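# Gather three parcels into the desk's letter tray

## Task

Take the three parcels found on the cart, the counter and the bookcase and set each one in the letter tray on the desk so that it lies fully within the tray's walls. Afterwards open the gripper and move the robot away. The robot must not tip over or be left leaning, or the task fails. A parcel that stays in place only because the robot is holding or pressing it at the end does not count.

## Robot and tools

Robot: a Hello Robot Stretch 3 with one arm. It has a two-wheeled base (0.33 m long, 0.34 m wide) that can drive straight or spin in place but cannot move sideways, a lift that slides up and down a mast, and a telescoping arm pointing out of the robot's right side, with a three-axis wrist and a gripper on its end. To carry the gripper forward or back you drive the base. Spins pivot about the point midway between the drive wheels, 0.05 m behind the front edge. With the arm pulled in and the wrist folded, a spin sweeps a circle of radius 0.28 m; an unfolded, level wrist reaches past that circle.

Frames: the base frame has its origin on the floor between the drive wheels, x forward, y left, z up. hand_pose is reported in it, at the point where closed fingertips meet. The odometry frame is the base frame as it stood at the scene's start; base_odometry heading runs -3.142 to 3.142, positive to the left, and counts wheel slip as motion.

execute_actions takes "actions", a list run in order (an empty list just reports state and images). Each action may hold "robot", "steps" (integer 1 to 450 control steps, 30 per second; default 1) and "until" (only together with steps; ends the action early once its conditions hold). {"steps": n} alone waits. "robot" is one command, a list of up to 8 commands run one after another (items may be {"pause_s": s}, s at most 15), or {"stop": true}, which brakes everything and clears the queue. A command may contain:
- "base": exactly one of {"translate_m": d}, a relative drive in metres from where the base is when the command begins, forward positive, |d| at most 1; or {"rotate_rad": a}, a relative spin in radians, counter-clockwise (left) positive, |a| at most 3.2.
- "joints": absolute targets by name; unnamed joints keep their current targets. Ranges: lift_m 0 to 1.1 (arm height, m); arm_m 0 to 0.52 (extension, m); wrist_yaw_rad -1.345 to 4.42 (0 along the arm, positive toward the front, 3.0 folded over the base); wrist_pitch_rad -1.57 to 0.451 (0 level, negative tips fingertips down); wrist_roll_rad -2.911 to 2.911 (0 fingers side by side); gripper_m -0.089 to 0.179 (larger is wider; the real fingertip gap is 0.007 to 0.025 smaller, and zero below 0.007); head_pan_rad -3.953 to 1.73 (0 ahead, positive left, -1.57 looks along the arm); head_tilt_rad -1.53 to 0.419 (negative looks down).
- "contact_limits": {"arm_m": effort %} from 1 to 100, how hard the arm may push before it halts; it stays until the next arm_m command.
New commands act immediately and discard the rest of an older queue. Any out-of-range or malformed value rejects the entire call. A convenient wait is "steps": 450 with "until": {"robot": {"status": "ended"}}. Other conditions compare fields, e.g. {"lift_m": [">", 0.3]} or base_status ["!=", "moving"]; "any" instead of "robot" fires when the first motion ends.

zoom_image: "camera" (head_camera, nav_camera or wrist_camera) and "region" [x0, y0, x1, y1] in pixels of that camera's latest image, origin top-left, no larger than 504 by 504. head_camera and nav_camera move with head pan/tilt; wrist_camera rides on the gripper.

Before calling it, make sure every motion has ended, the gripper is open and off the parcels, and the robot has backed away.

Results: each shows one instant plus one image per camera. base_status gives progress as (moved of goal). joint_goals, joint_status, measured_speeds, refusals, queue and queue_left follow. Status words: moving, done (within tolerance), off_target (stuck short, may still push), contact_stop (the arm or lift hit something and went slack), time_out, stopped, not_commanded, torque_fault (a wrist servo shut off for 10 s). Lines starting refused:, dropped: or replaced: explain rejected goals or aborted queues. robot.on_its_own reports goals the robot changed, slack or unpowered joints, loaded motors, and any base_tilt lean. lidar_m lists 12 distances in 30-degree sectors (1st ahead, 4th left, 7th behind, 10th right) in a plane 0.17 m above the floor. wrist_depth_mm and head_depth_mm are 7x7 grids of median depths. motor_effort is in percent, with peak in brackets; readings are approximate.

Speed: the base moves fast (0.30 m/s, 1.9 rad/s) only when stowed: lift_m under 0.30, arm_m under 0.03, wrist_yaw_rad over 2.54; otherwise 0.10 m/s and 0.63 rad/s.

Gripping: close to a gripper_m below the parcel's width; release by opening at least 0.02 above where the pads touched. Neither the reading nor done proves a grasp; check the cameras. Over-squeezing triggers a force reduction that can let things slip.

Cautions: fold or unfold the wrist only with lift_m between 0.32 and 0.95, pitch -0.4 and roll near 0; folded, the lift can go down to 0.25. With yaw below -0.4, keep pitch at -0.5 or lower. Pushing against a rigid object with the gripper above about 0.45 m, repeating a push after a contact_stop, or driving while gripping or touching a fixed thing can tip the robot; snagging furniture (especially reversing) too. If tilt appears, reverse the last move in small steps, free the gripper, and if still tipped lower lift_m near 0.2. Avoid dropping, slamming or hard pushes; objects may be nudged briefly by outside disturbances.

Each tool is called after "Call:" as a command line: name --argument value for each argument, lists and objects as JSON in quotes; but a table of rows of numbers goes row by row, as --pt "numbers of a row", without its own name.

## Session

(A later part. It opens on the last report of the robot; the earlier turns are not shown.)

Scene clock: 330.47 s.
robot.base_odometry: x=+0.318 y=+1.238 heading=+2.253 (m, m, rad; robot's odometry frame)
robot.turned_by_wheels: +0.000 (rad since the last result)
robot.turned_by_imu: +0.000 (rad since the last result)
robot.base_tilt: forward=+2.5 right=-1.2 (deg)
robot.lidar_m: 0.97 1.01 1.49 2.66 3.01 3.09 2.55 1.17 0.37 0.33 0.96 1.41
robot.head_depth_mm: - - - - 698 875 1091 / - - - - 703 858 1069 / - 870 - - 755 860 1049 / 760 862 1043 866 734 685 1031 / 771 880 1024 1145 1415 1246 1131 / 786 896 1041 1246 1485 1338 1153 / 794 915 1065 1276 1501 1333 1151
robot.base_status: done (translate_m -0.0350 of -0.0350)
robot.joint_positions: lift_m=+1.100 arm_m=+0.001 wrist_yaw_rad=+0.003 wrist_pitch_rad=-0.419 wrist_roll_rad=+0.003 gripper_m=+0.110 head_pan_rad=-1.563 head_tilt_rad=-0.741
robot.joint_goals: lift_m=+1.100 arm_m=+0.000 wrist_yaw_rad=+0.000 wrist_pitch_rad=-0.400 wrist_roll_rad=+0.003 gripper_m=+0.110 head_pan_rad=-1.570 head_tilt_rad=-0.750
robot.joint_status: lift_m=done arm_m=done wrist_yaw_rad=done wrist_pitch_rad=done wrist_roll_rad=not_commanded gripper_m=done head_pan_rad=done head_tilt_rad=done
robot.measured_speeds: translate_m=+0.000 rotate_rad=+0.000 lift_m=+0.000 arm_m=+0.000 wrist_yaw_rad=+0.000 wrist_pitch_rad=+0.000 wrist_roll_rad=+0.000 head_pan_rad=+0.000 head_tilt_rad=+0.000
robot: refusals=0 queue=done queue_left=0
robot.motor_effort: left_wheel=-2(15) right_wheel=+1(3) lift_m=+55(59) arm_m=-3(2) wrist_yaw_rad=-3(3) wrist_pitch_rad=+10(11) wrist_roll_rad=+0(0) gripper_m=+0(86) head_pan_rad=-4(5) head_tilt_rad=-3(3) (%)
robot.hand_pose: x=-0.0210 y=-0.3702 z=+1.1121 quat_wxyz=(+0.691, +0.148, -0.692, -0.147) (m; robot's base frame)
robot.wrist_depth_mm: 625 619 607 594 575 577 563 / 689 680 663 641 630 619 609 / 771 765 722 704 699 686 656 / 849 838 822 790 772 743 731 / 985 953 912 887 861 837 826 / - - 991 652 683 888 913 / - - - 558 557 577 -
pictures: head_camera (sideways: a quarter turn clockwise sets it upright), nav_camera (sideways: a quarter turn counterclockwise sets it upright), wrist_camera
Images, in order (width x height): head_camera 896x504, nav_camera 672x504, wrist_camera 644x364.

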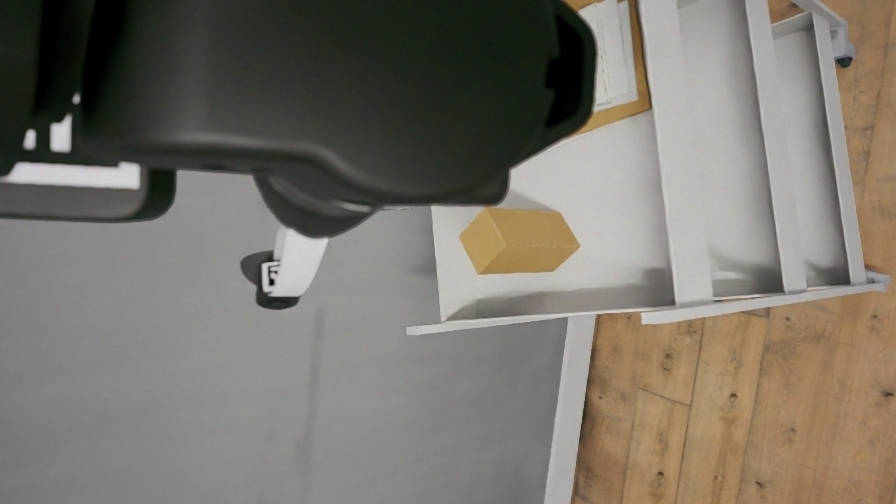

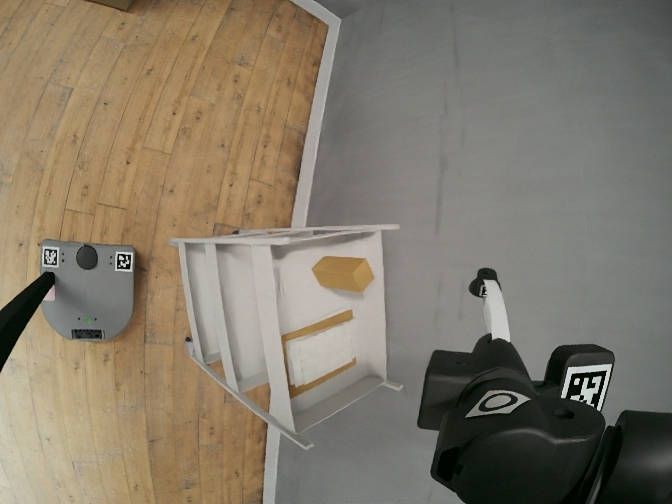

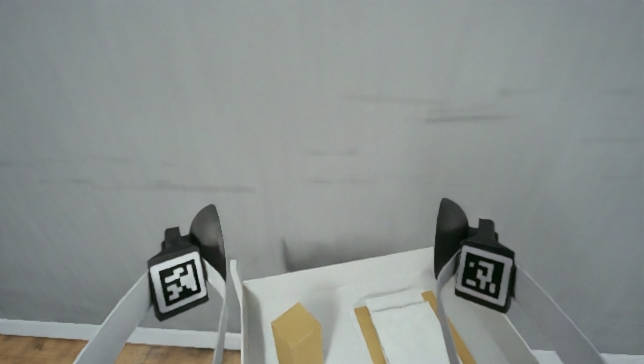

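Call:
execute_actions --actions '[{"robot": [{"base": {"translate_m": 0.05}, "joints": {"arm_m": 0.25}}, {"joints": {"wrist_pitch_rad": -1.57, "arm_m": 0.46}}], "steps": 300, "until": {"robot": {"status": "ended"}}}]'

Scene clock: 343.40 s.
robot.base_odometry: x=+0.287 y=+1.277 heading=+2.253 (m, m, rad; robot's odometry frame)
robot.turned_by_wheels: +0.000 (rad since the last result)
robot.turned_by_imu: +0.000 (rad since the last result)
robot.base_tilt: forward=+2.5 right=-1.1 (deg)
robot.lidar_m: 0.92 0.96 1.42 2.67 3.01 3.14 2.57 0.57 0.36 0.32 0.96 1.41
robot.head_depth_mm: 731 826 946 891 724 800 1074 / 737 835 978 876 754 860 1070 / - 878 988 880 725 684 1033 / 765 865 1018 866 764 876 1089 / 777 887 1026 1221 1463 1335 1147 / 789 902 1048 1253 1489 1326 1155 / 800 919 1075 1291 1497 1331 1151
robot.base_status: done (translate_m +0.0500 of +0.0500)
robot.joint_positions: lift_m=+1.100 arm_m=+0.460 wrist_yaw_rad=+0.001 wrist_pitch_rad=-1.565 wrist_roll_rad=+0.003 gripper_m=+0.110 head_pan_rad=-1.563 head_tilt_rad=-0.741
robot.joint_goals: lift_m=+1.100 arm_m=+0.460 wrist_yaw_rad=+0.000 wrist_pitch_rad=-1.570 wrist_roll_rad=+0.003 gripper_m=+0.110 head_pan_rad=-1.570 head_tilt_rad=-0.750
robot.joint_status: lift_m=done arm_m=done wrist_yaw_rad=done wrist_pitch_rad=done wrist_roll_rad=not_commanded gripper_m=done head_pan_rad=done head_tilt_rad=done
robot.measured_speeds: translate_m=+0.000 rotate_rad=+0.000 lift_m=+0.000 arm_m=+0.000 wrist_yaw_rad=+0.000 wrist_pitch_rad=+0.000 wrist_roll_rad=+0.000 head_pan_rad=+0.000 head_tilt_rad=+0.000
robot: refusals=0 queue=done queue_left=0
robot.motor_effort: left_wheel=-2(5) right_wheel=+0(2) lift_m=+55(55) arm_m=+3(1) wrist_yaw_rad=-1(3) wrist_pitch_rad=-3(10) wrist_roll_rad=+0(0) gripper_m=+0(0) head_pan_rad=-4(4) head_tilt_rad=-3(3) (%)
robot.hand_pose: x=-0.0216 y=-0.5820 z=+0.9819 quat_wxyz=(+0.501, +0.498, -0.502, -0.500) (m; robot's base frame)
robot.wrist_depth_mm: - - 973 924 894 821 667 / - - - - 458 455 - / - - 471 463 463 459 - / - - - 475 476 464 482 / - - - 491 494 491 495 / - - - 509 504 497 503 / - - - 489 - - -
pictures: head_camera (sideways: a quarter turn clockwise sets it upright), nav_camera (sideways: a quarter turn counterclockwise sets it upright), wrist_camera
Images, in order (width x height): head_camera 896x504, nav_camera 672x504, wrist_camera 644x364.

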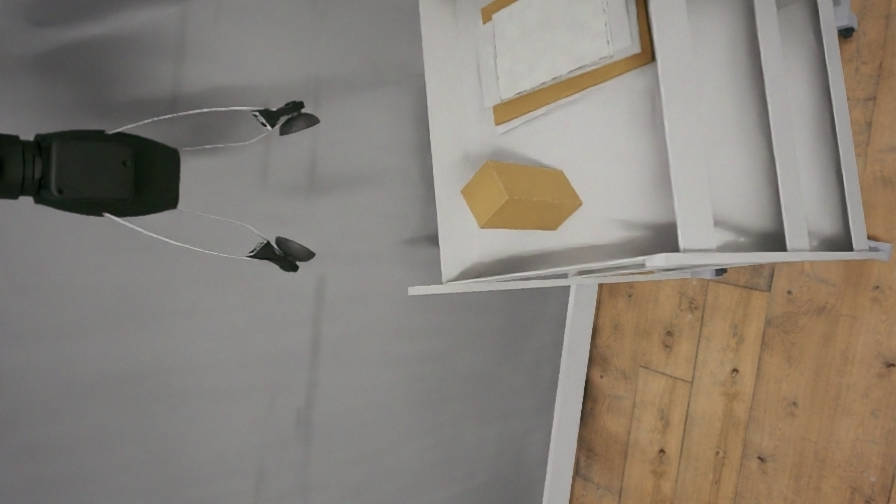

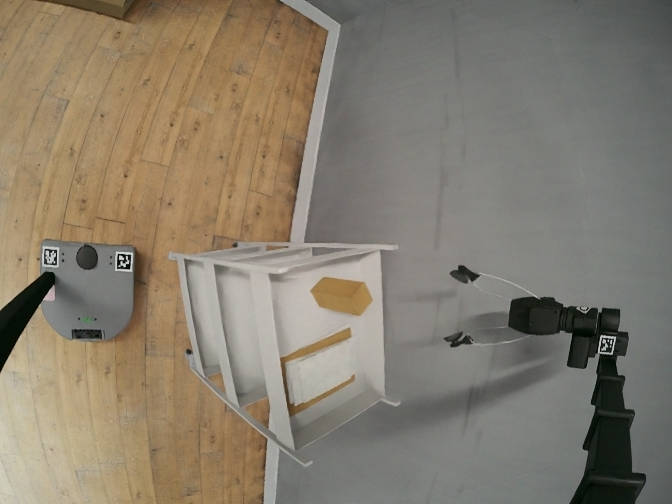

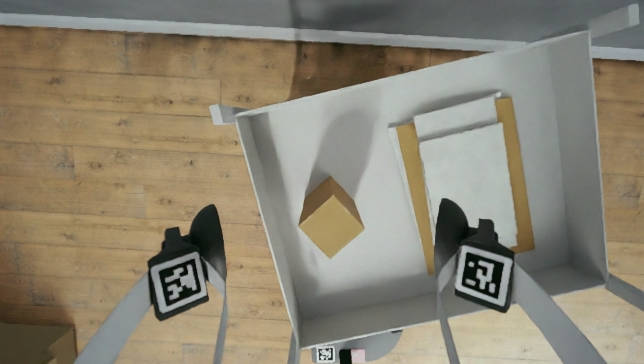

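Call:
zoom_image --camera "wrist_camera" --region '[250, 140, 410, 300]'

Region (250, 140, 410, 300) of wrist_camera's 644x364 image, scaled by 3.150.

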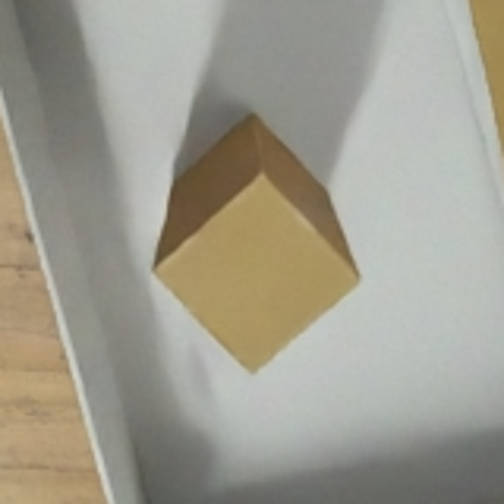

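Call:
execute_actions --actions '[{"robot": {"joints": {"arm_m": 0.39, "wrist_roll_rad": 0.77}}, "steps": 120, "until": {"robot": {"status": "ended"}}}]'

Scene clock: 355.60 s.
robot.base_odometry: x=+0.287 y=+1.277 heading=+2.253 (m, m, rad; robot's odometry frame)
robot.turned_by_wheels: +0.000 (rad since the last result)
robot.turned_by_imu: +0.000 (rad since the last result)
robot.base_tilt: forward=+2.6 right=-1.2 (deg)
robot.lidar_m: 0.92 0.96 1.42 2.67 2.98 3.13 2.57 0.56 0.36 0.32 0.97 1.42
robot.head_depth_mm: 733 823 944 889 727 801 1073 / 727 840 957 878 752 860 1078 / - - 987 878 726 686 1031 / 753 875 1024 869 762 878 1090 / 775 885 1022 1223 1456 1329 1151 / 789 901 1049 1258 1491 1328 1151 / 804 918 1071 1297 1496 1337 1156
robot.base_status: done (translate_m +0.0500 of +0.0500)
robot.joint_positions: lift_m=+1.100 arm_m=+0.390 wrist_yaw_rad=+0.001 wrist_pitch_rad=-1.565 wrist_roll_rad=+0.764 gripper_m=+0.110 head_pan_rad=-1.563 head_tilt_rad=-0.741
robot.joint_goals: lift_m=+1.100 arm_m=+0.390 wrist_yaw_rad=+0.000 wrist_pitch_rad=-1.570 wrist_roll_rad=+0.770 gripper_m=+0.110 head_pan_rad=-1.570 head_tilt_rad=-0.750
robot.joint_status: lift_m=done arm_m=done wrist_yaw_rad=done wrist_pitch_rad=done wrist_roll_rad=done gripper_m=done head_pan_rad=done head_tilt_rad=done
robot.measured_speeds: translate_m=+0.000 rotate_rad=+0.000 lift_m=+0.000 arm_m=+0.000 wrist_yaw_rad=+0.000 wrist_pitch_rad=+0.000 wrist_roll_rad=+0.000 head_pan_rad=+0.000 head_tilt_rad=+0.000
robot: refusals=0 queue=done queue_left=0
robot.motor_effort: left_wheel=-2(2) right_wheel=+1(1) lift_m=+55(55) arm_m=-3(3) wrist_yaw_rad=-1(1) wrist_pitch_rad=-3(3) wrist_roll_rad=+4(4) gripper_m=+0(1) head_pan_rad=-4(4) head_tilt_rad=-4(4) (%)
robot.hand_pose: x=-0.0217 y=-0.5125 z=+0.9819 quat_wxyz=(+0.279, +0.277, -0.652, -0.649) (m; robot's base frame)
robot.wrist_depth_mm: 458 598 804 442 419 436 445 / 549 741 460 456 433 442 - / 663 986 469 464 470 465 - / 870 - 487 486 484 - - / - - - 494 487 - - / - - - - - - - / - - - - - - -
pictures: head_camera (sideways: a quarter turn clockwise sets it upright), nav_camera (sideways: a quarter turn counterclockwise sets it upright), wrist_camera
Images, in order (width x height): head_camera 896x504, nav_camera 672x504, wrist_camera 644x364.

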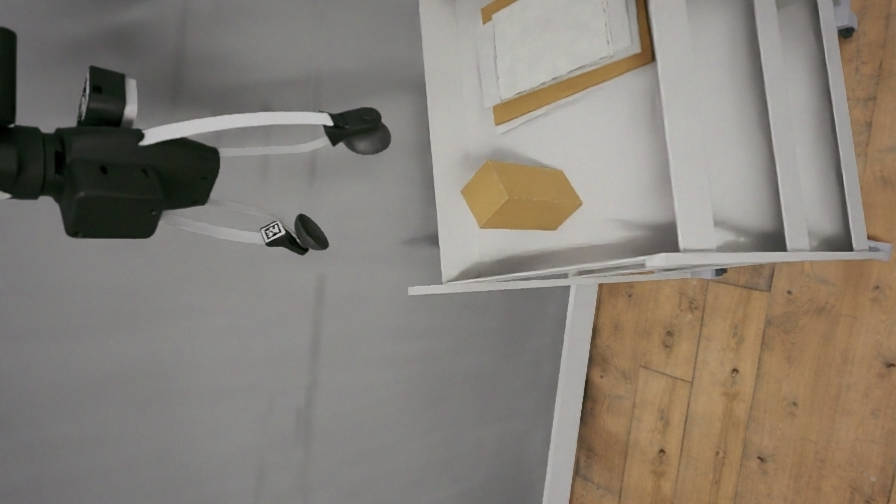

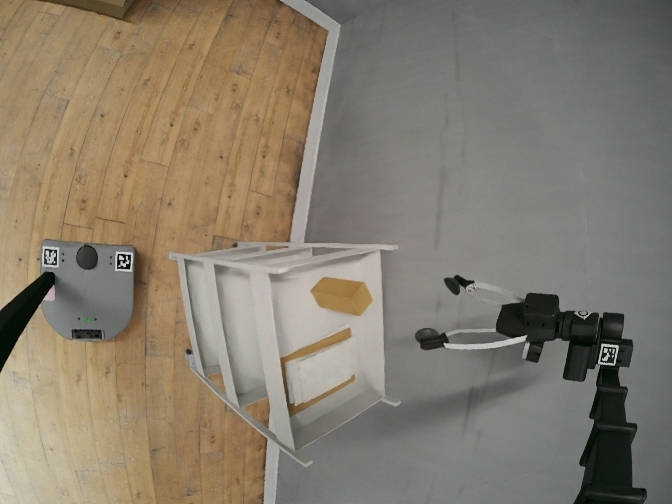

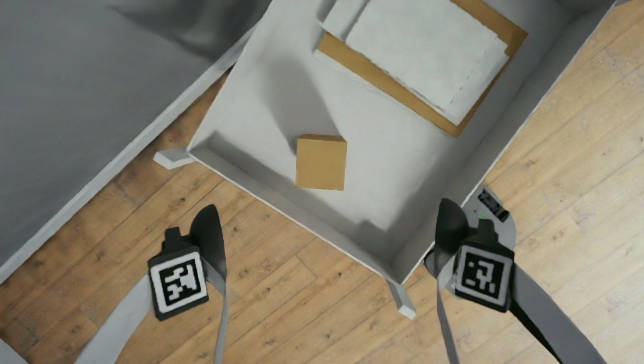

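Call:
execute_actions --actions '[]'

Scene clock: 369.27 s.
robot.base_odometry: x=+0.287 y=+1.277 heading=+2.253 (m, m, rad; robot's odometry frame)
robot.turned_by_wheels: +0.000 (rad since the last result)
robot.turned_by_imu: +0.000 (rad since the last result)
robot.base_tilt: forward=+2.5 right=-1.2 (deg)
robot.lidar_m: 0.92 0.96 1.42 2.67 3.01 3.12 2.57 0.57 0.36 0.32 0.96 1.42
robot.head_depth_mm: 733 823 946 890 726 800 1077 / 730 838 959 873 752 858 1074 / - - 985 879 726 683 1029 / 755 873 1022 869 763 877 1086 / 775 884 1026 1222 1456 1325 1151 / 791 899 1048 1249 1494 1335 1149 / 805 918 1072 1290 1498 1335 1154
robot.base_status: done (translate_m +0.0500 of +0.0500)
robot.joint_positions: lift_m=+1.100 arm_m=+0.390 wrist_yaw_rad=+0.001 wrist_pitch_rad=-1.565 wrist_roll_rad=+0.764 gripper_m=+0.110 head_pan_rad=-1.563 head_tilt_rad=-0.741
robot.joint_goals: lift_m=+1.100 arm_m=+0.390 wrist_yaw_rad=+0.000 wrist_pitch_rad=-1.570 wrist_roll_rad=+0.770 gripper_m=+0.110 head_pan_rad=-1.570 head_tilt_rad=-0.750
robot.joint_status: lift_m=done arm_m=done wrist_yaw_rad=done wrist_pitch_rad=done wrist_roll_rad=done gripper_m=done head_pan_rad=done head_tilt_rad=done
robot.measured_speeds: translate_m=+0.000 rotate_rad=+0.000 lift_m=+0.000 arm_m=+0.000 wrist_yaw_rad=+0.000 wrist_pitch_rad=+0.000 wrist_roll_rad=+0.000 head_pan_rad=+0.000 head_tilt_rad=+0.000
robot: refusals=0 queue=done queue_left=0
robot.motor_effort: left_wheel=-2(2) right_wheel=+1(1) lift_m=+55(55) arm_m=-3(3) wrist_yaw_rad=-1(1) wrist_pitch_rad=-4(3) wrist_roll_rad=+4(3) gripper_m=+0(0) head_pan_rad=-4(4) head_tilt_rad=-3(2) (%)
robot.hand_pose: x=-0.0217 y=-0.5125 z=+0.9819 quat_wxyz=(+0.279, +0.277, -0.652, -0.649) (m; robot's base frame)
robot.wrist_depth_mm: 459 592 810 437 422 433 442 / 543 754 459 458 432 445 - / 667 989 471 465 465 460 - / 873 - 486 475 483 - - / - - - 493 500 - - / - - - - - - - / - - - - - - -
pictures: head_camera (sideways: a quarter turn clockwise sets it upright), nav_camera (sideways: a quarter turn counterclockwise sets it upright), wrist_camera
Images, in order (width x height): head_camera 896x504, nav_camera 672x504, wrist_camera 644x364.

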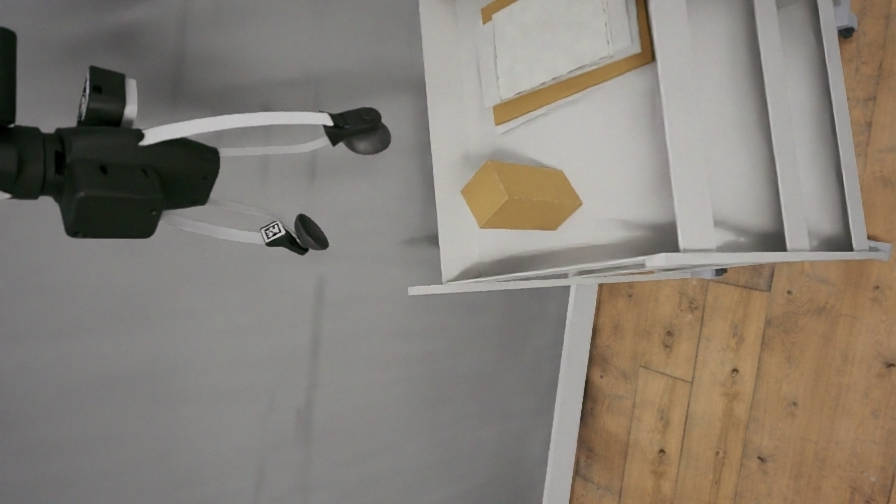

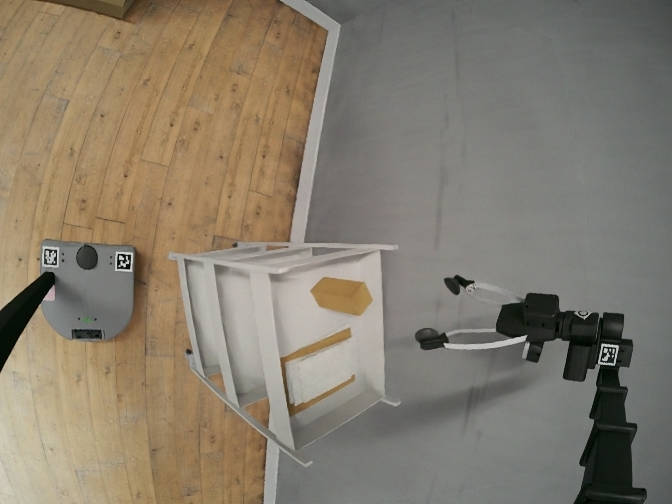

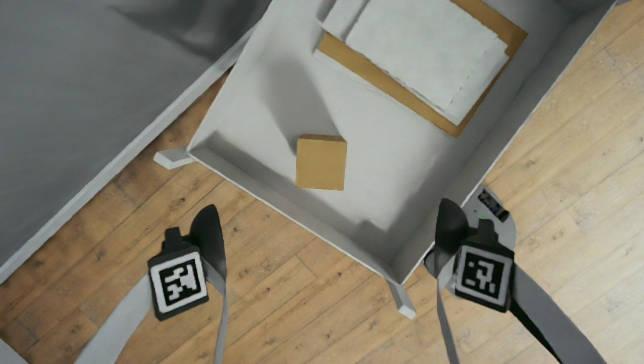

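Call:
execute_actions --actions '[{"robot": {"joints": {"lift_m": 0.97}}, "steps": 200, "until": {"robot": {"status": "ended"}}}]'

Scene clock: 378.93 s.
robot.base_odometry: x=+0.287 y=+1.277 heading=+2.253 (m, m, rad; robot's odometry frame)
robot.turned_by_wheels: +0.000 (rad since the last result)
robot.turned_by_imu: +0.000 (rad since the last result)
robot.base_tilt: forward=+2.5 right=-1.0 (deg)
robot.lidar_m: 0.92 0.96 1.42 2.66 3.03 3.11 2.56 0.56 0.36 0.32 0.96 1.42
robot.head_depth_mm: 709 849 950 891 727 799 1071 / 713 - 979 873 751 860 1075 / 737 - - 872 723 683 1031 / 765 870 1016 867 763 875 1087 / 777 887 1028 1222 1461 1331 1152 / 789 902 1046 1252 1499 1336 1154 / 799 916 1074 1294 1509 1324 1152
robot.base_status: done (translate_m +0.0500 of +0.0500)
robot.joint_positions: lift_m=+0.970 arm_m=+0.390 wrist_yaw_rad=+0.001 wrist_pitch_rad=-1.565 wrist_roll_rad=+0.764 gripper_m=+0.110 head_pan_rad=-1.563 head_tilt_rad=-0.741
robot.joint_goals: lift_m=+0.970 arm_m=+0.390 wrist_yaw_rad=+0.000 wrist_pitch_rad=-1.570 wrist_roll_rad=+0.770 gripper_m=+0.110 head_pan_rad=-1.570 head_tilt_rad=-0.750
robot.joint_status: lift_m=done arm_m=done wrist_yaw_rad=done wrist_pitch_rad=done wrist_roll_rad=done gripper_m=done head_pan_rad=done head_tilt_rad=done
robot.measured_speeds: translate_m=+0.000 rotate_rad=+0.000 lift_m=+0.000 arm_m=+0.000 wrist_yaw_rad=+0.000 wrist_pitch_rad=+0.000 wrist_roll_rad=+0.000 head_pan_rad=+0.000 head_tilt_rad=+0.000
robot: refusals=0 queue=done queue_left=0
robot.motor_effort: left_wheel=-2(3) right_wheel=+1(0) lift_m=+30(55) arm_m=-3(3) wrist_yaw_rad=-1(1) wrist_pitch_rad=-3(3) wrist_roll_rad=+4(4) gripper_m=+0(1) head_pan_rad=-4(4) head_tilt_rad=-4(4) (%)
robot.hand_pose: x=-0.0217 y=-0.5125 z=+0.8527 quat_wxyz=(+0.279, +0.277, -0.652, -0.649) (m; robot's base frame)
robot.wrist_depth_mm: 462 591 322 318 300 301 312 / 547 700 330 332 323 310 317 / 665 769 342 338 342 337 323 / 831 319 351 220 350 345 - / - - 350 359 363 318 - / - - - 367 368 - - / - - - - 347 - -
pictures: head_camera (sideways: a quarter turn clockwise sets it upright), nav_camera (sideways: a quarter turn counterclockwise sets it upright), wrist_camera
Images, in order (width x height): head_camera 896x504, nav_camera 672x504, wrist_camera 644x364.

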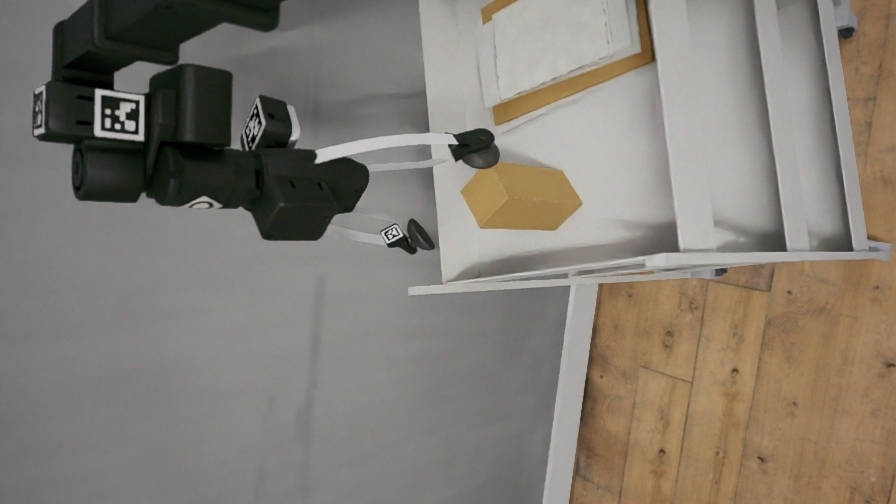

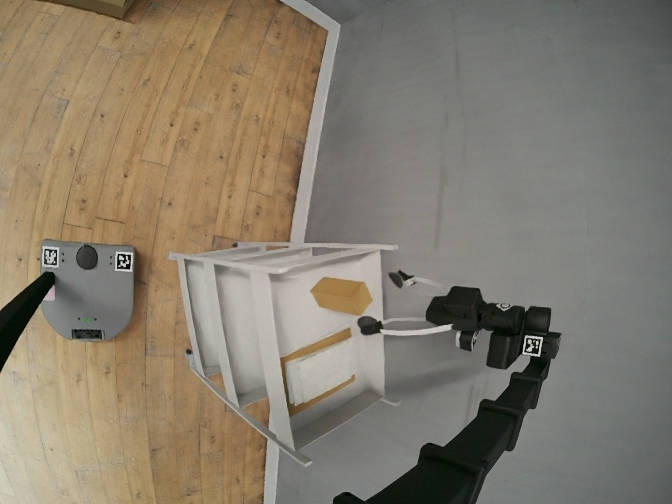

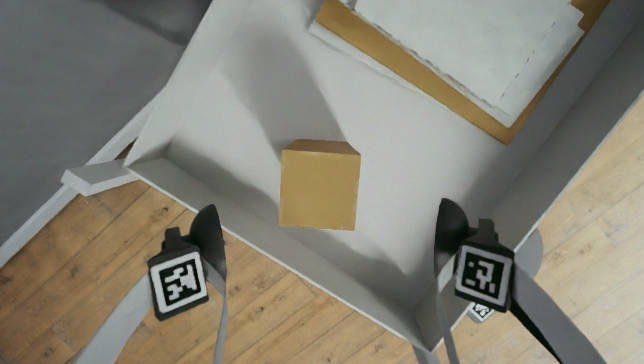

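Call:
execute_actions --actions '[{"robot": {"joints": {"lift_m": 0.82}}, "steps": 200, "until": {"robot": {"status": "ended"}}}]'

Scene clock: 391.23 s.
robot.base_odometry: x=+0.287 y=+1.277 heading=+2.253 (m, m, rad; robot's odometry frame)
robot.turned_by_wheels: +0.000 (rad since the last result)
robot.turned_by_imu: +0.000 (rad since the last result)
robot.base_tilt: forward=+2.5 right=-1.2 (deg)
robot.lidar_m: 0.92 0.96 1.42 2.67 3.02 3.11 2.56 0.57 0.36 0.32 0.96 1.42
robot.head_depth_mm: 727 824 925 - - 874 1075 / 741 833 - 869 752 860 1078 / 752 850 - - 718 688 1032 / 765 871 1002 980 758 879 1089 / 776 885 1026 1224 1464 1321 1154 / 788 899 1047 1254 1490 1324 1148 / 801 915 1074 1285 1501 1330 1153
robot.base_status: done (translate_m +0.0500 of +0.0500)
robot.joint_positions: lift_m=+0.820 arm_m=+0.390 wrist_yaw_rad=+0.001 wrist_pitch_rad=-1.565 wrist_roll_rad=+0.764 gripper_m=+0.110 head_pan_rad=-1.563 head_tilt_rad=-0.741
robot.joint_goals: lift_m=+0.820 arm_m=+0.390 wrist_yaw_rad=+0.000 wrist_pitch_rad=-1.570 wrist_roll_rad=+0.770 gripper_m=+0.110 head_pan_rad=-1.570 head_tilt_rad=-0.750
robot.joint_status: lift_m=done arm_m=done wrist_yaw_rad=done wrist_pitch_rad=done wrist_roll_rad=done gripper_m=done head_pan_rad=done head_tilt_rad=done
robot.measured_speeds: translate_m=+0.000 rotate_rad=+0.000 lift_m=+0.000 arm_m=+0.000 wrist_yaw_rad=+0.000 wrist_pitch_rad=+0.000 wrist_roll_rad=+0.000 head_pan_rad=+0.000 head_tilt_rad=+0.000
robot: refusals=0 queue=done queue_left=0
robot.motor_effort: left_wheel=-2(2) right_wheel=+1(1) lift_m=+30(29) arm_m=-2(3) wrist_yaw_rad=-1(1) wrist_pitch_rad=-4(3) wrist_roll_rad=+4(4) gripper_m=+0(0) head_pan_rad=-4(4) head_tilt_rad=-3(4) (%)
robot.hand_pose: x=-0.0217 y=-0.5125 z=+0.7027 quat_wxyz=(+0.279, +0.277, -0.652, -0.649) (m; robot's base frame)
robot.wrist_depth_mm: 148 182 183 182 180 172 160 / 166 189 188 187 188 183 175 / 188 194 192 193 193 193 185 / 199 199 198 113 196 198 198 / 174 204 67 68 69 203 204 / 154 167 69 69 70 209 208 / 959 155 72 72 72 217 186
pictures: head_camera (sideways: a quarter turn clockwise sets it upright), nav_camera (sideways: a quarter turn counterclockwise sets it upright), wrist_camera
Images, in order (width x height): head_camera 896x504, nav_camera 672x504, wrist_camera 644x364.

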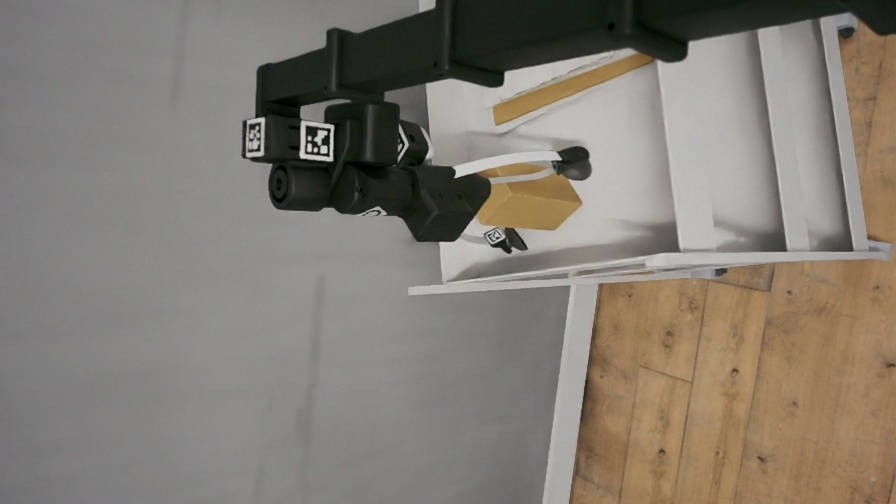

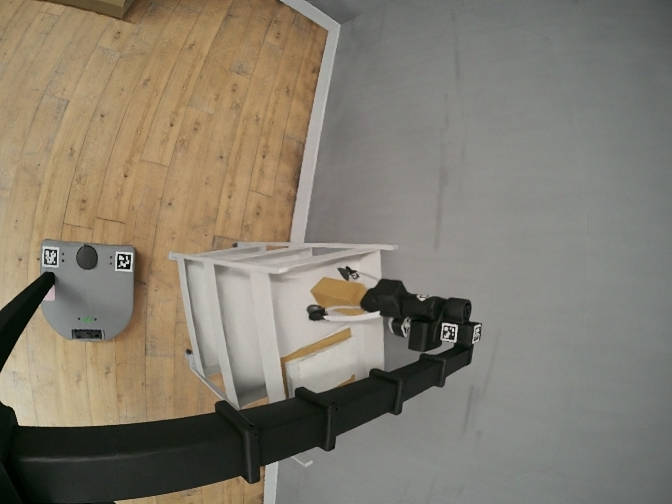

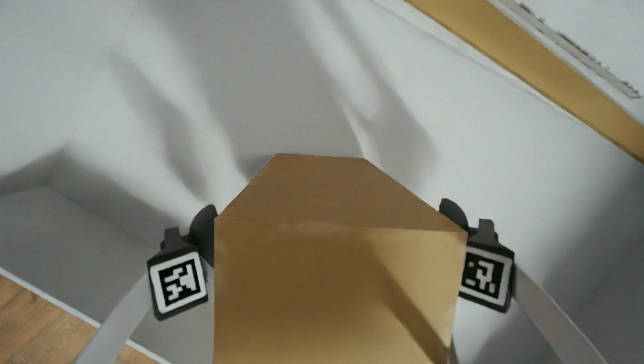

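The parcel sits between the fingers. Close the gripper.

Call:
execute_actions --actions '[{"robot": {"joints": {"gripper_m": 0.015}}, "steps": 120, "until": {"robot": {"status": "ended"}}}]'

Scene clock: 394.40 s.
robot.base_odometry: x=+0.287 y=+1.277 heading=+2.253 (m, m, rad; robot's odometry frame)
robot.turned_by_wheels: +0.000 (rad since the last result)
robot.turned_by_imu: +0.000 (rad since the last result)
robot.base_tilt: forward=+2.5 right=-1.2 (deg)
robot.lidar_m: 0.92 0.96 1.42 2.67 2.99 3.13 2.57 0.57 0.36 0.32 0.96 1.42
robot.head_depth_mm: 731 824 924 - - 878 1071 / 739 834 - 872 754 858 1075 / 751 849 - - 718 686 1031 / 762 870 1005 980 760 874 1090 / 779 884 1025 1223 1461 1333 1158 / 788 897 1048 1250 1492 1333 1155 / 803 917 1075 1284 1499 1336 1148
robot.base_status: done (translate_m +0.0500 of +0.0500)
robot.joint_positions: lift_m=+0.820 arm_m=+0.390 wrist_yaw_rad=+0.001 wrist_pitch_rad=-1.565 wrist_roll_rad=+0.764 gripper_m=+0.017 head_pan_rad=-1.563 head_tilt_rad=-0.741
robot.joint_goals: lift_m=+0.820 arm_m=+0.390 wrist_yaw_rad=+0.000 wrist_pitch_rad=-1.570 wrist_roll_rad=+0.770 gripper_m=+0.015 head_pan_rad=-1.570 head_tilt_rad=-0.750
robot.joint_status: lift_m=done arm_m=done wrist_yaw_rad=done wrist_pitch_rad=done wrist_roll_rad=done gripper_m=done head_pan_rad=done head_tilt_rad=done
robot.measured_speeds: translate_m=+0.000 rotate_rad=+0.000 lift_m=+0.000 arm_m=+0.000 wrist_yaw_rad=+0.000 wrist_pitch_rad=+0.000 wrist_roll_rad=+0.000 head_pan_rad=+0.000 head_tilt_rad=+0.000
robot: refusals=0 queue=done queue_left=0
robot.motor_effort: left_wheel=-2(2) right_wheel=+0(0) lift_m=+30(30) arm_m=-3(2) wrist_yaw_rad=-1(1) wrist_pitch_rad=-3(3) wrist_roll_rad=+4(4) gripper_m=-34(100) head_pan_rad=-4(4) head_tilt_rad=-3(3) (%)
robot.hand_pose: x=-0.0217 y=-0.5125 z=+0.7027 quat_wxyz=(+0.279, +0.277, -0.652, -0.649) (m; robot's base frame)
robot.wrist_depth_mm: 148 182 183 182 180 172 159 / 166 188 188 188 187 183 175 / 188 193 193 193 193 192 184 / 198 200 198 113 196 198 198 / 176 202 67 67 69 203 205 / 152 170 68 69 70 209 208 / 948 152 71 71 72 218 188
pictures: head_camera (sideways: a quarter turn clockwise sets it upright), nav_camera (sideways: a quarter turn counterclockwise sets it upright), wrist_camera
Images, in order (width x height): head_camera 896x504, nav_camera 672x504, wrist_camera 644x364.

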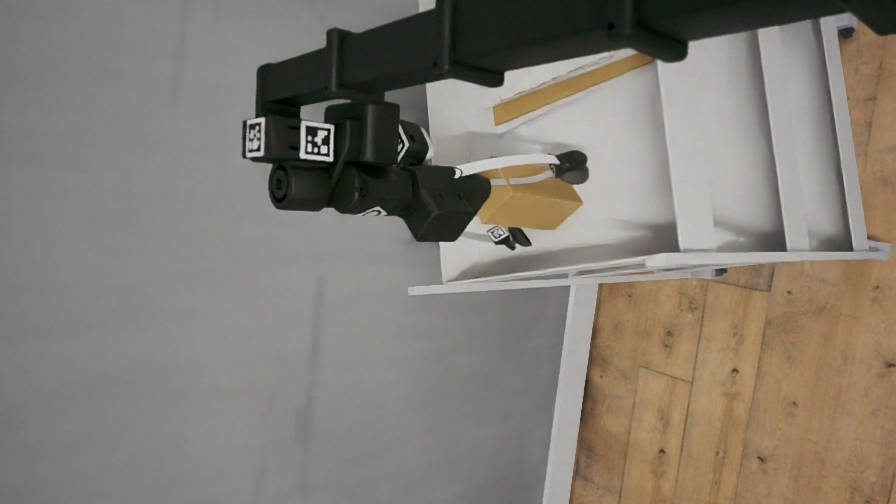

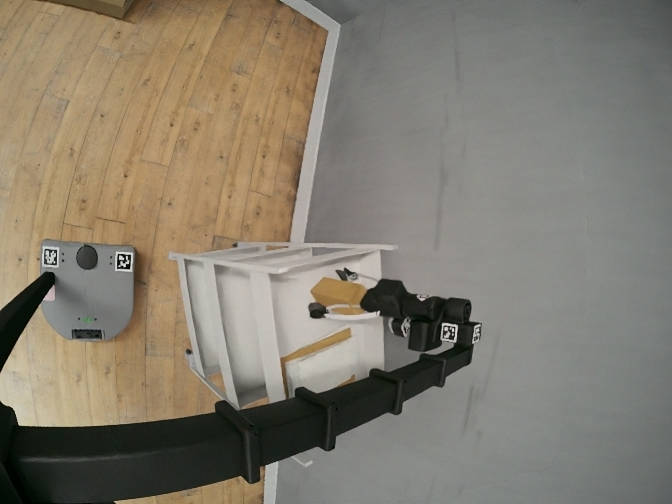

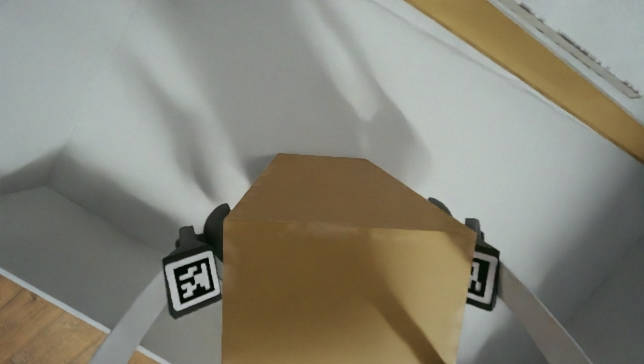

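Call:
execute_actions --actions '[{"robot": {"joints": {"lift_m": 1.1}}, "steps": 300, "until": {"robot": {"status": "ended"}}}]'

Scene clock: 399.97 s.
robot.base_odometry: x=+0.287 y=+1.277 heading=+2.253 (m, m, rad; robot's odometry frame)
robot.turned_by_wheels: +0.000 (rad since the last result)
robot.turned_by_imu: +0.000 (rad since the last result)
robot.base_tilt: forward=+2.6 right=-1.2 (deg)
robot.lidar_m: 0.92 0.96 1.42 2.67 3.00 3.14 2.56 0.57 0.36 0.32 0.96 1.42
robot.head_depth_mm: 732 823 948 890 726 801 1074 / 729 835 943 879 753 856 1069 / - 495 521 879 756 684 1036 / 756 874 1019 867 779 876 1090 / 776 886 1029 1219 1458 1329 1152 / 791 899 1050 1251 1496 1336 1150 / 803 919 1074 1286 1512 1333 1152
robot.base_status: done (translate_m +0.0500 of +0.0500)
robot.joint_positions: lift_m=+1.100 arm_m=+0.390 wrist_yaw_rad=+0.001 wrist_pitch_rad=-1.565 wrist_roll_rad=+0.764 gripper_m=+0.039 head_pan_rad=-1.563 head_tilt_rad=-0.741
robot.joint_goals: lift_m=+1.100 arm_m=+0.390 wrist_yaw_rad=+0.000 wrist_pitch_rad=-1.570 wrist_roll_rad=+0.770 gripper_m=+0.038 head_pan_rad=-1.570 head_tilt_rad=-0.750
robot.joint_status: lift_m=done arm_m=done wrist_yaw_rad=done wrist_pitch_rad=done wrist_roll_rad=done gripper_m=done head_pan_rad=done head_tilt_rad=done
robot.measured_speeds: translate_m=+0.000 rotate_rad=+0.000 lift_m=+0.000 arm_m=+0.000 wrist_yaw_rad=+0.000 wrist_pitch_rad=+0.000 wrist_roll_rad=+0.000 head_pan_rad=+0.000 head_tilt_rad=+0.000
robot: refusals=0 queue=done queue_left=0
robot.on_its_own: gripper_m is held at +0.038, not at your +0.015, by its stall guard, which is not easing now
robot.motor_effort: left_wheel=-2(2) right_wheel=+0(1) lift_m=+56(58) arm_m=-3(2) wrist_yaw_rad=-1(1) wrist_pitch_rad=-3(3) wrist_roll_rad=+4(4) gripper_m=-21(31) head_pan_rad=-4(4) head_tilt_rad=-3(4) (%)
robot.hand_pose: x=-0.0217 y=-0.5125 z=+0.9819 quat_wxyz=(+0.279, +0.277, -0.652, -0.649) (m; robot's base frame)
robot.wrist_depth_mm: 455 589 810 436 417 437 439 / 546 735 466 456 432 445 - / 674 988 467 467 470 463 - / 878 - 481 115 476 - - / - - 67 68 69 - - / - - 69 69 70 - - / - - 71 72 72 - -
pictures: head_camera (sideways: a quarter turn clockwise sets it upright), nav_camera (sideways: a quarter turn counterclockwise sets it upright), wrist_camera
Images, in order (width x height): head_camera 896x504, nav_camera 672x504, wrist_camera 644x364.

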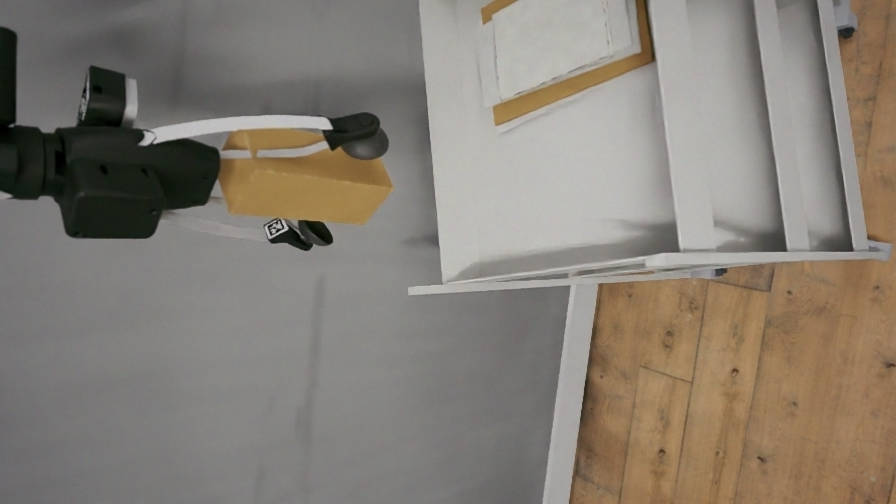

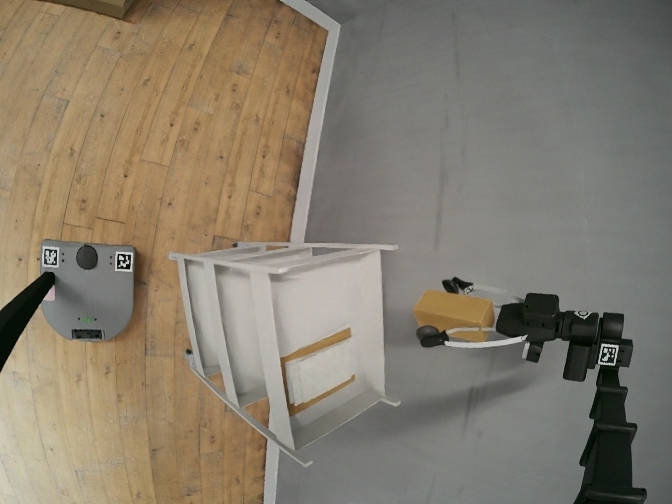

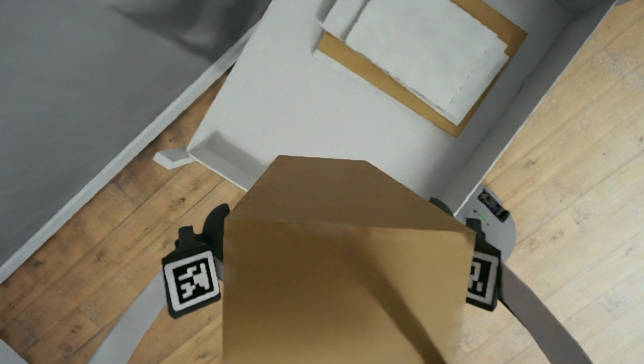

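Call:
execute_actions --actions '[{"robot": {"joints": {"arm_m": 0.0, "wrist_roll_rad": 0.0}}, "steps": 300, "until": {"robot": {"status": "ended"}}}]'

Scene clock: 421.83 s.
robot.base_odometry: x=+0.287 y=+1.277 heading=+2.253 (m, m, rad; robot's odometry frame)
robot.turned_by_wheels: +0.000 (rad since the last result)
robot.turned_by_imu: +0.000 (rad since the last result)
robot.base_tilt: forward=+2.6 right=-1.1 (deg)
robot.lidar_m: 0.92 0.96 1.42 2.66 3.00 3.14 2.57 0.57 0.36 0.32 0.96 1.42
robot.head_depth_mm: - - - - - - - / - - - - - - - / 753 841 - - - - - / 763 870 1000 866 821 1250 1113 / 776 886 1024 1228 1459 1326 1216 / 788 898 1045 1256 1490 1328 1158 / 801 918 1075 1288 1499 1334 1154
robot.base_status: done (translate_m +0.0500 of +0.0500)
robot.joint_positions: lift_m=+1.100 arm_m=+0.001 wrist_yaw_rad=+0.001 wrist_pitch_rad=-1.565 wrist_roll_rad=+0.004 gripper_m=+0.039 head_pan_rad=-1.563 head_tilt_rad=-0.741
robot.joint_goals: lift_m=+1.100 arm_m=+0.000 wrist_yaw_rad=+0.000 wrist_pitch_rad=-1.570 wrist_roll_rad=+0.000 gripper_m=+0.038 head_pan_rad=-1.570 head_tilt_rad=-0.750
robot.joint_status: lift_m=done arm_m=done wrist_yaw_rad=done wrist_pitch_rad=done wrist_roll_rad=done gripper_m=done head_pan_rad=done head_tilt_rad=done
robot.measured_speeds: translate_m=+0.000 rotate_rad=+0.000 lift_m=+0.000 arm_m=+0.000 wrist_yaw_rad=+0.000 wrist_pitch_rad=+0.000 wrist_roll_rad=+0.000 head_pan_rad=+0.000 head_tilt_rad=+0.000
robot: refusals=0 queue=done queue_left=0
robot.on_its_own: gripper_m is held at +0.038, not at your +0.015, by its stall guard, which is not easing now
robot.motor_effort: left_wheel=-2(2) right_wheel=+0(1) lift_m=+56(56) arm_m=-2(4) wrist_yaw_rad=-1(1) wrist_pitch_rad=-3(3) wrist_roll_rad=-3(4) gripper_m=-21(21) head_pan_rad=-4(4) head_tilt_rad=-3(4) (%)
robot.hand_pose: x=-0.0216 y=-0.1232 z=+0.9819 quat_wxyz=(+0.501, +0.498, -0.502, -0.500) (m; robot's base frame)
robot.wrist_depth_mm: - - - 681 883 - - / - - - - - - - / - - - - - - - / - - - 115 - - - / - - 67 68 69 - - / - - 69 69 70 - - / - - 71 71 72 - -
pictures: head_camera (sideways: a quarter turn clockwise sets it upright), nav_camera (sideways: a quarter turn counterclockwise sets it upright), wrist_camera
Images, in order (width x height): head_camera 896x504, nav_camera 672x504, wrist_camera 644x364.

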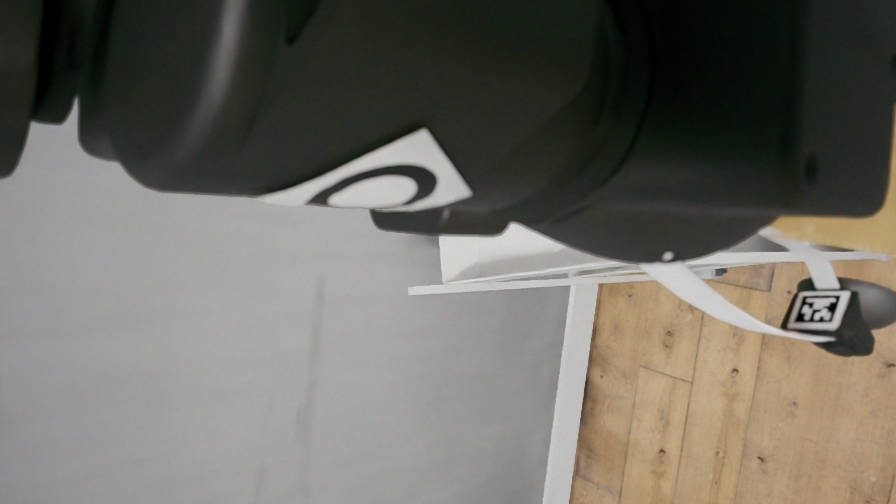

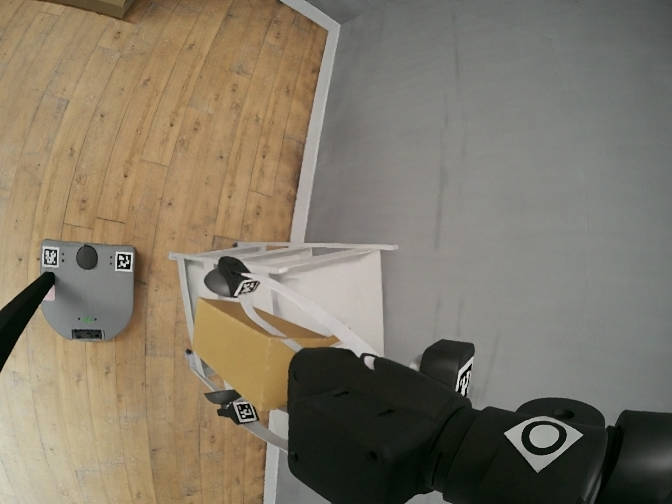

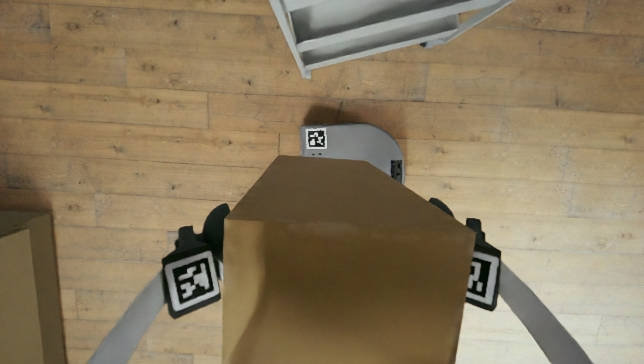

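Call:
execute_actions --actions '[{"robot": [{"base": {"rotate_rad": -0.456}}, {"base": {"translate_m": -1.0}}], "steps": 450, "until": {"robot": {"status": "ended"}}}]'

Scene clock: 438.10 s.
robot.base_odometry: x=+0.511 y=+0.303 heading=+1.798 (m, m, rad; robot's odometry frame)
robot.turned_by_wheels: -0.456 (rad since the last result)
robot.turned_by_imu: -0.454 (rad since the last result)
robot.base_tilt: forward=+2.5 right=-1.1 (deg)
robot.lidar_m: 1.18 1.83 2.01 2.51 2.20 2.74 2.15 1.84 1.55 1.27 1.26 0.97
robot.head_depth_mm: - - - - - - - / - - - - - - - / 1166 1291 - - - - - / 1126 1279 1481 1742 1619 1279 1154 / 1092 1235 1422 1669 1569 1330 1209 / 1060 1195 1367 1593 1570 1336 1153 / 1027 1157 1320 1532 1571 1335 1149
robot.base_status: done (translate_m -1.0000 of -1.0000)
robot.joint_positions: lift_m=+1.100 arm_m=+0.001 wrist_yaw_rad=+0.001 wrist_pitch_rad=-1.565 wrist_roll_rad=+0.004 gripper_m=+0.039 head_pan_rad=-1.563 head_tilt_rad=-0.741
robot.joint_goals: lift_m=+1.100 arm_m=+0.000 wrist_yaw_rad=+0.000 wrist_pitch_rad=-1.570 wrist_roll_rad=+0.000 gripper_m=+0.038 head_pan_rad=-1.570 head_tilt_rad=-0.750
robot.joint_status: lift_m=done arm_m=done wrist_yaw_rad=done wrist_pitch_rad=done wrist_roll_rad=done gripper_m=done head_pan_rad=done head_tilt_rad=done
robot.measured_speeds: translate_m=+0.000 rotate_rad=+0.000 lift_m=+0.000 arm_m=+0.000 wrist_yaw_rad=+0.000 wrist_pitch_rad=+0.000 wrist_roll_rad=+0.000 head_pan_rad=+0.000 head_tilt_rad=+0.000
robot: refusals=0 queue=done queue_left=0
robot.on_its_own: gripper_m is held at +0.038, not at your +0.015, by its stall guard, which is not easing now
robot.motor_effort: left_wheel=+2(9) right_wheel=-1(4) lift_m=+56(56) arm_m=-2(3) wrist_yaw_rad=-1(1) wrist_pitch_rad=-3(3) wrist_roll_rad=-3(3) gripper_m=-21(22) head_pan_rad=-5(5) head_tilt_rad=-2(4) (%)
robot.hand_pose: x=-0.0216 y=-0.1232 z=+0.9819 quat_wxyz=(+0.501, +0.498, -0.502, -0.500) (m; robot's base frame)
robot.wrist_depth_mm: - - - - - - - / - - - - - - - / - - - - - - - / - - - 115 - - - / - - 67 68 69 - - / - - 69 69 70 - - / - - 71 71 72 - -
pictures: head_camera (sideways: a quarter turn clockwise sets it upright), nav_camera (sideways: a quarter turn counterclockwise sets it upright), wrist_camera
Images, in order (width x height): head_camera 896x504, nav_camera 672x504, wrist_camera 644x364.

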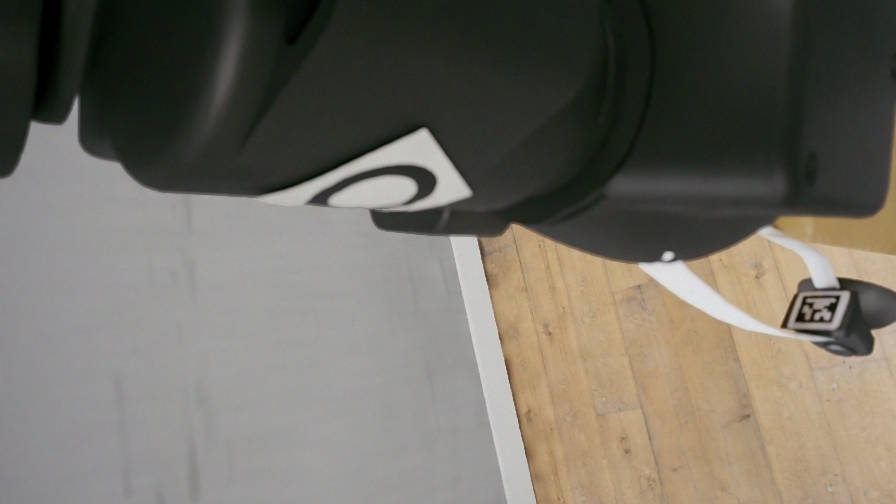

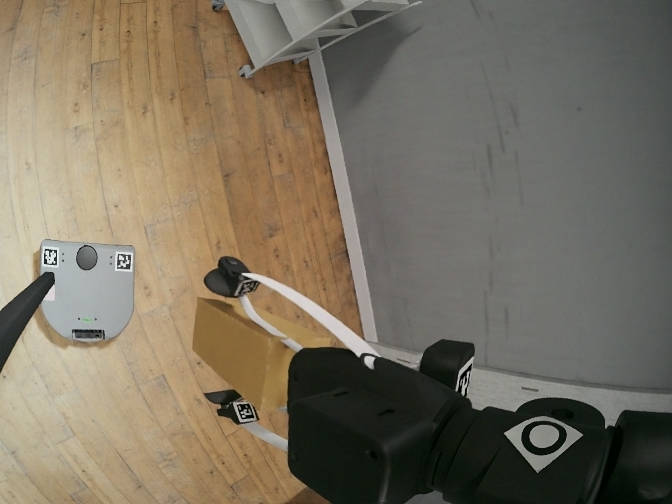

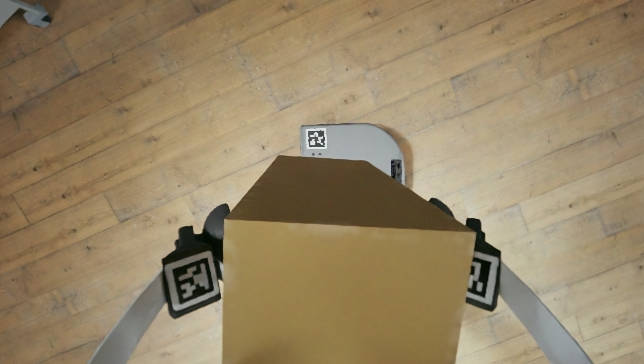

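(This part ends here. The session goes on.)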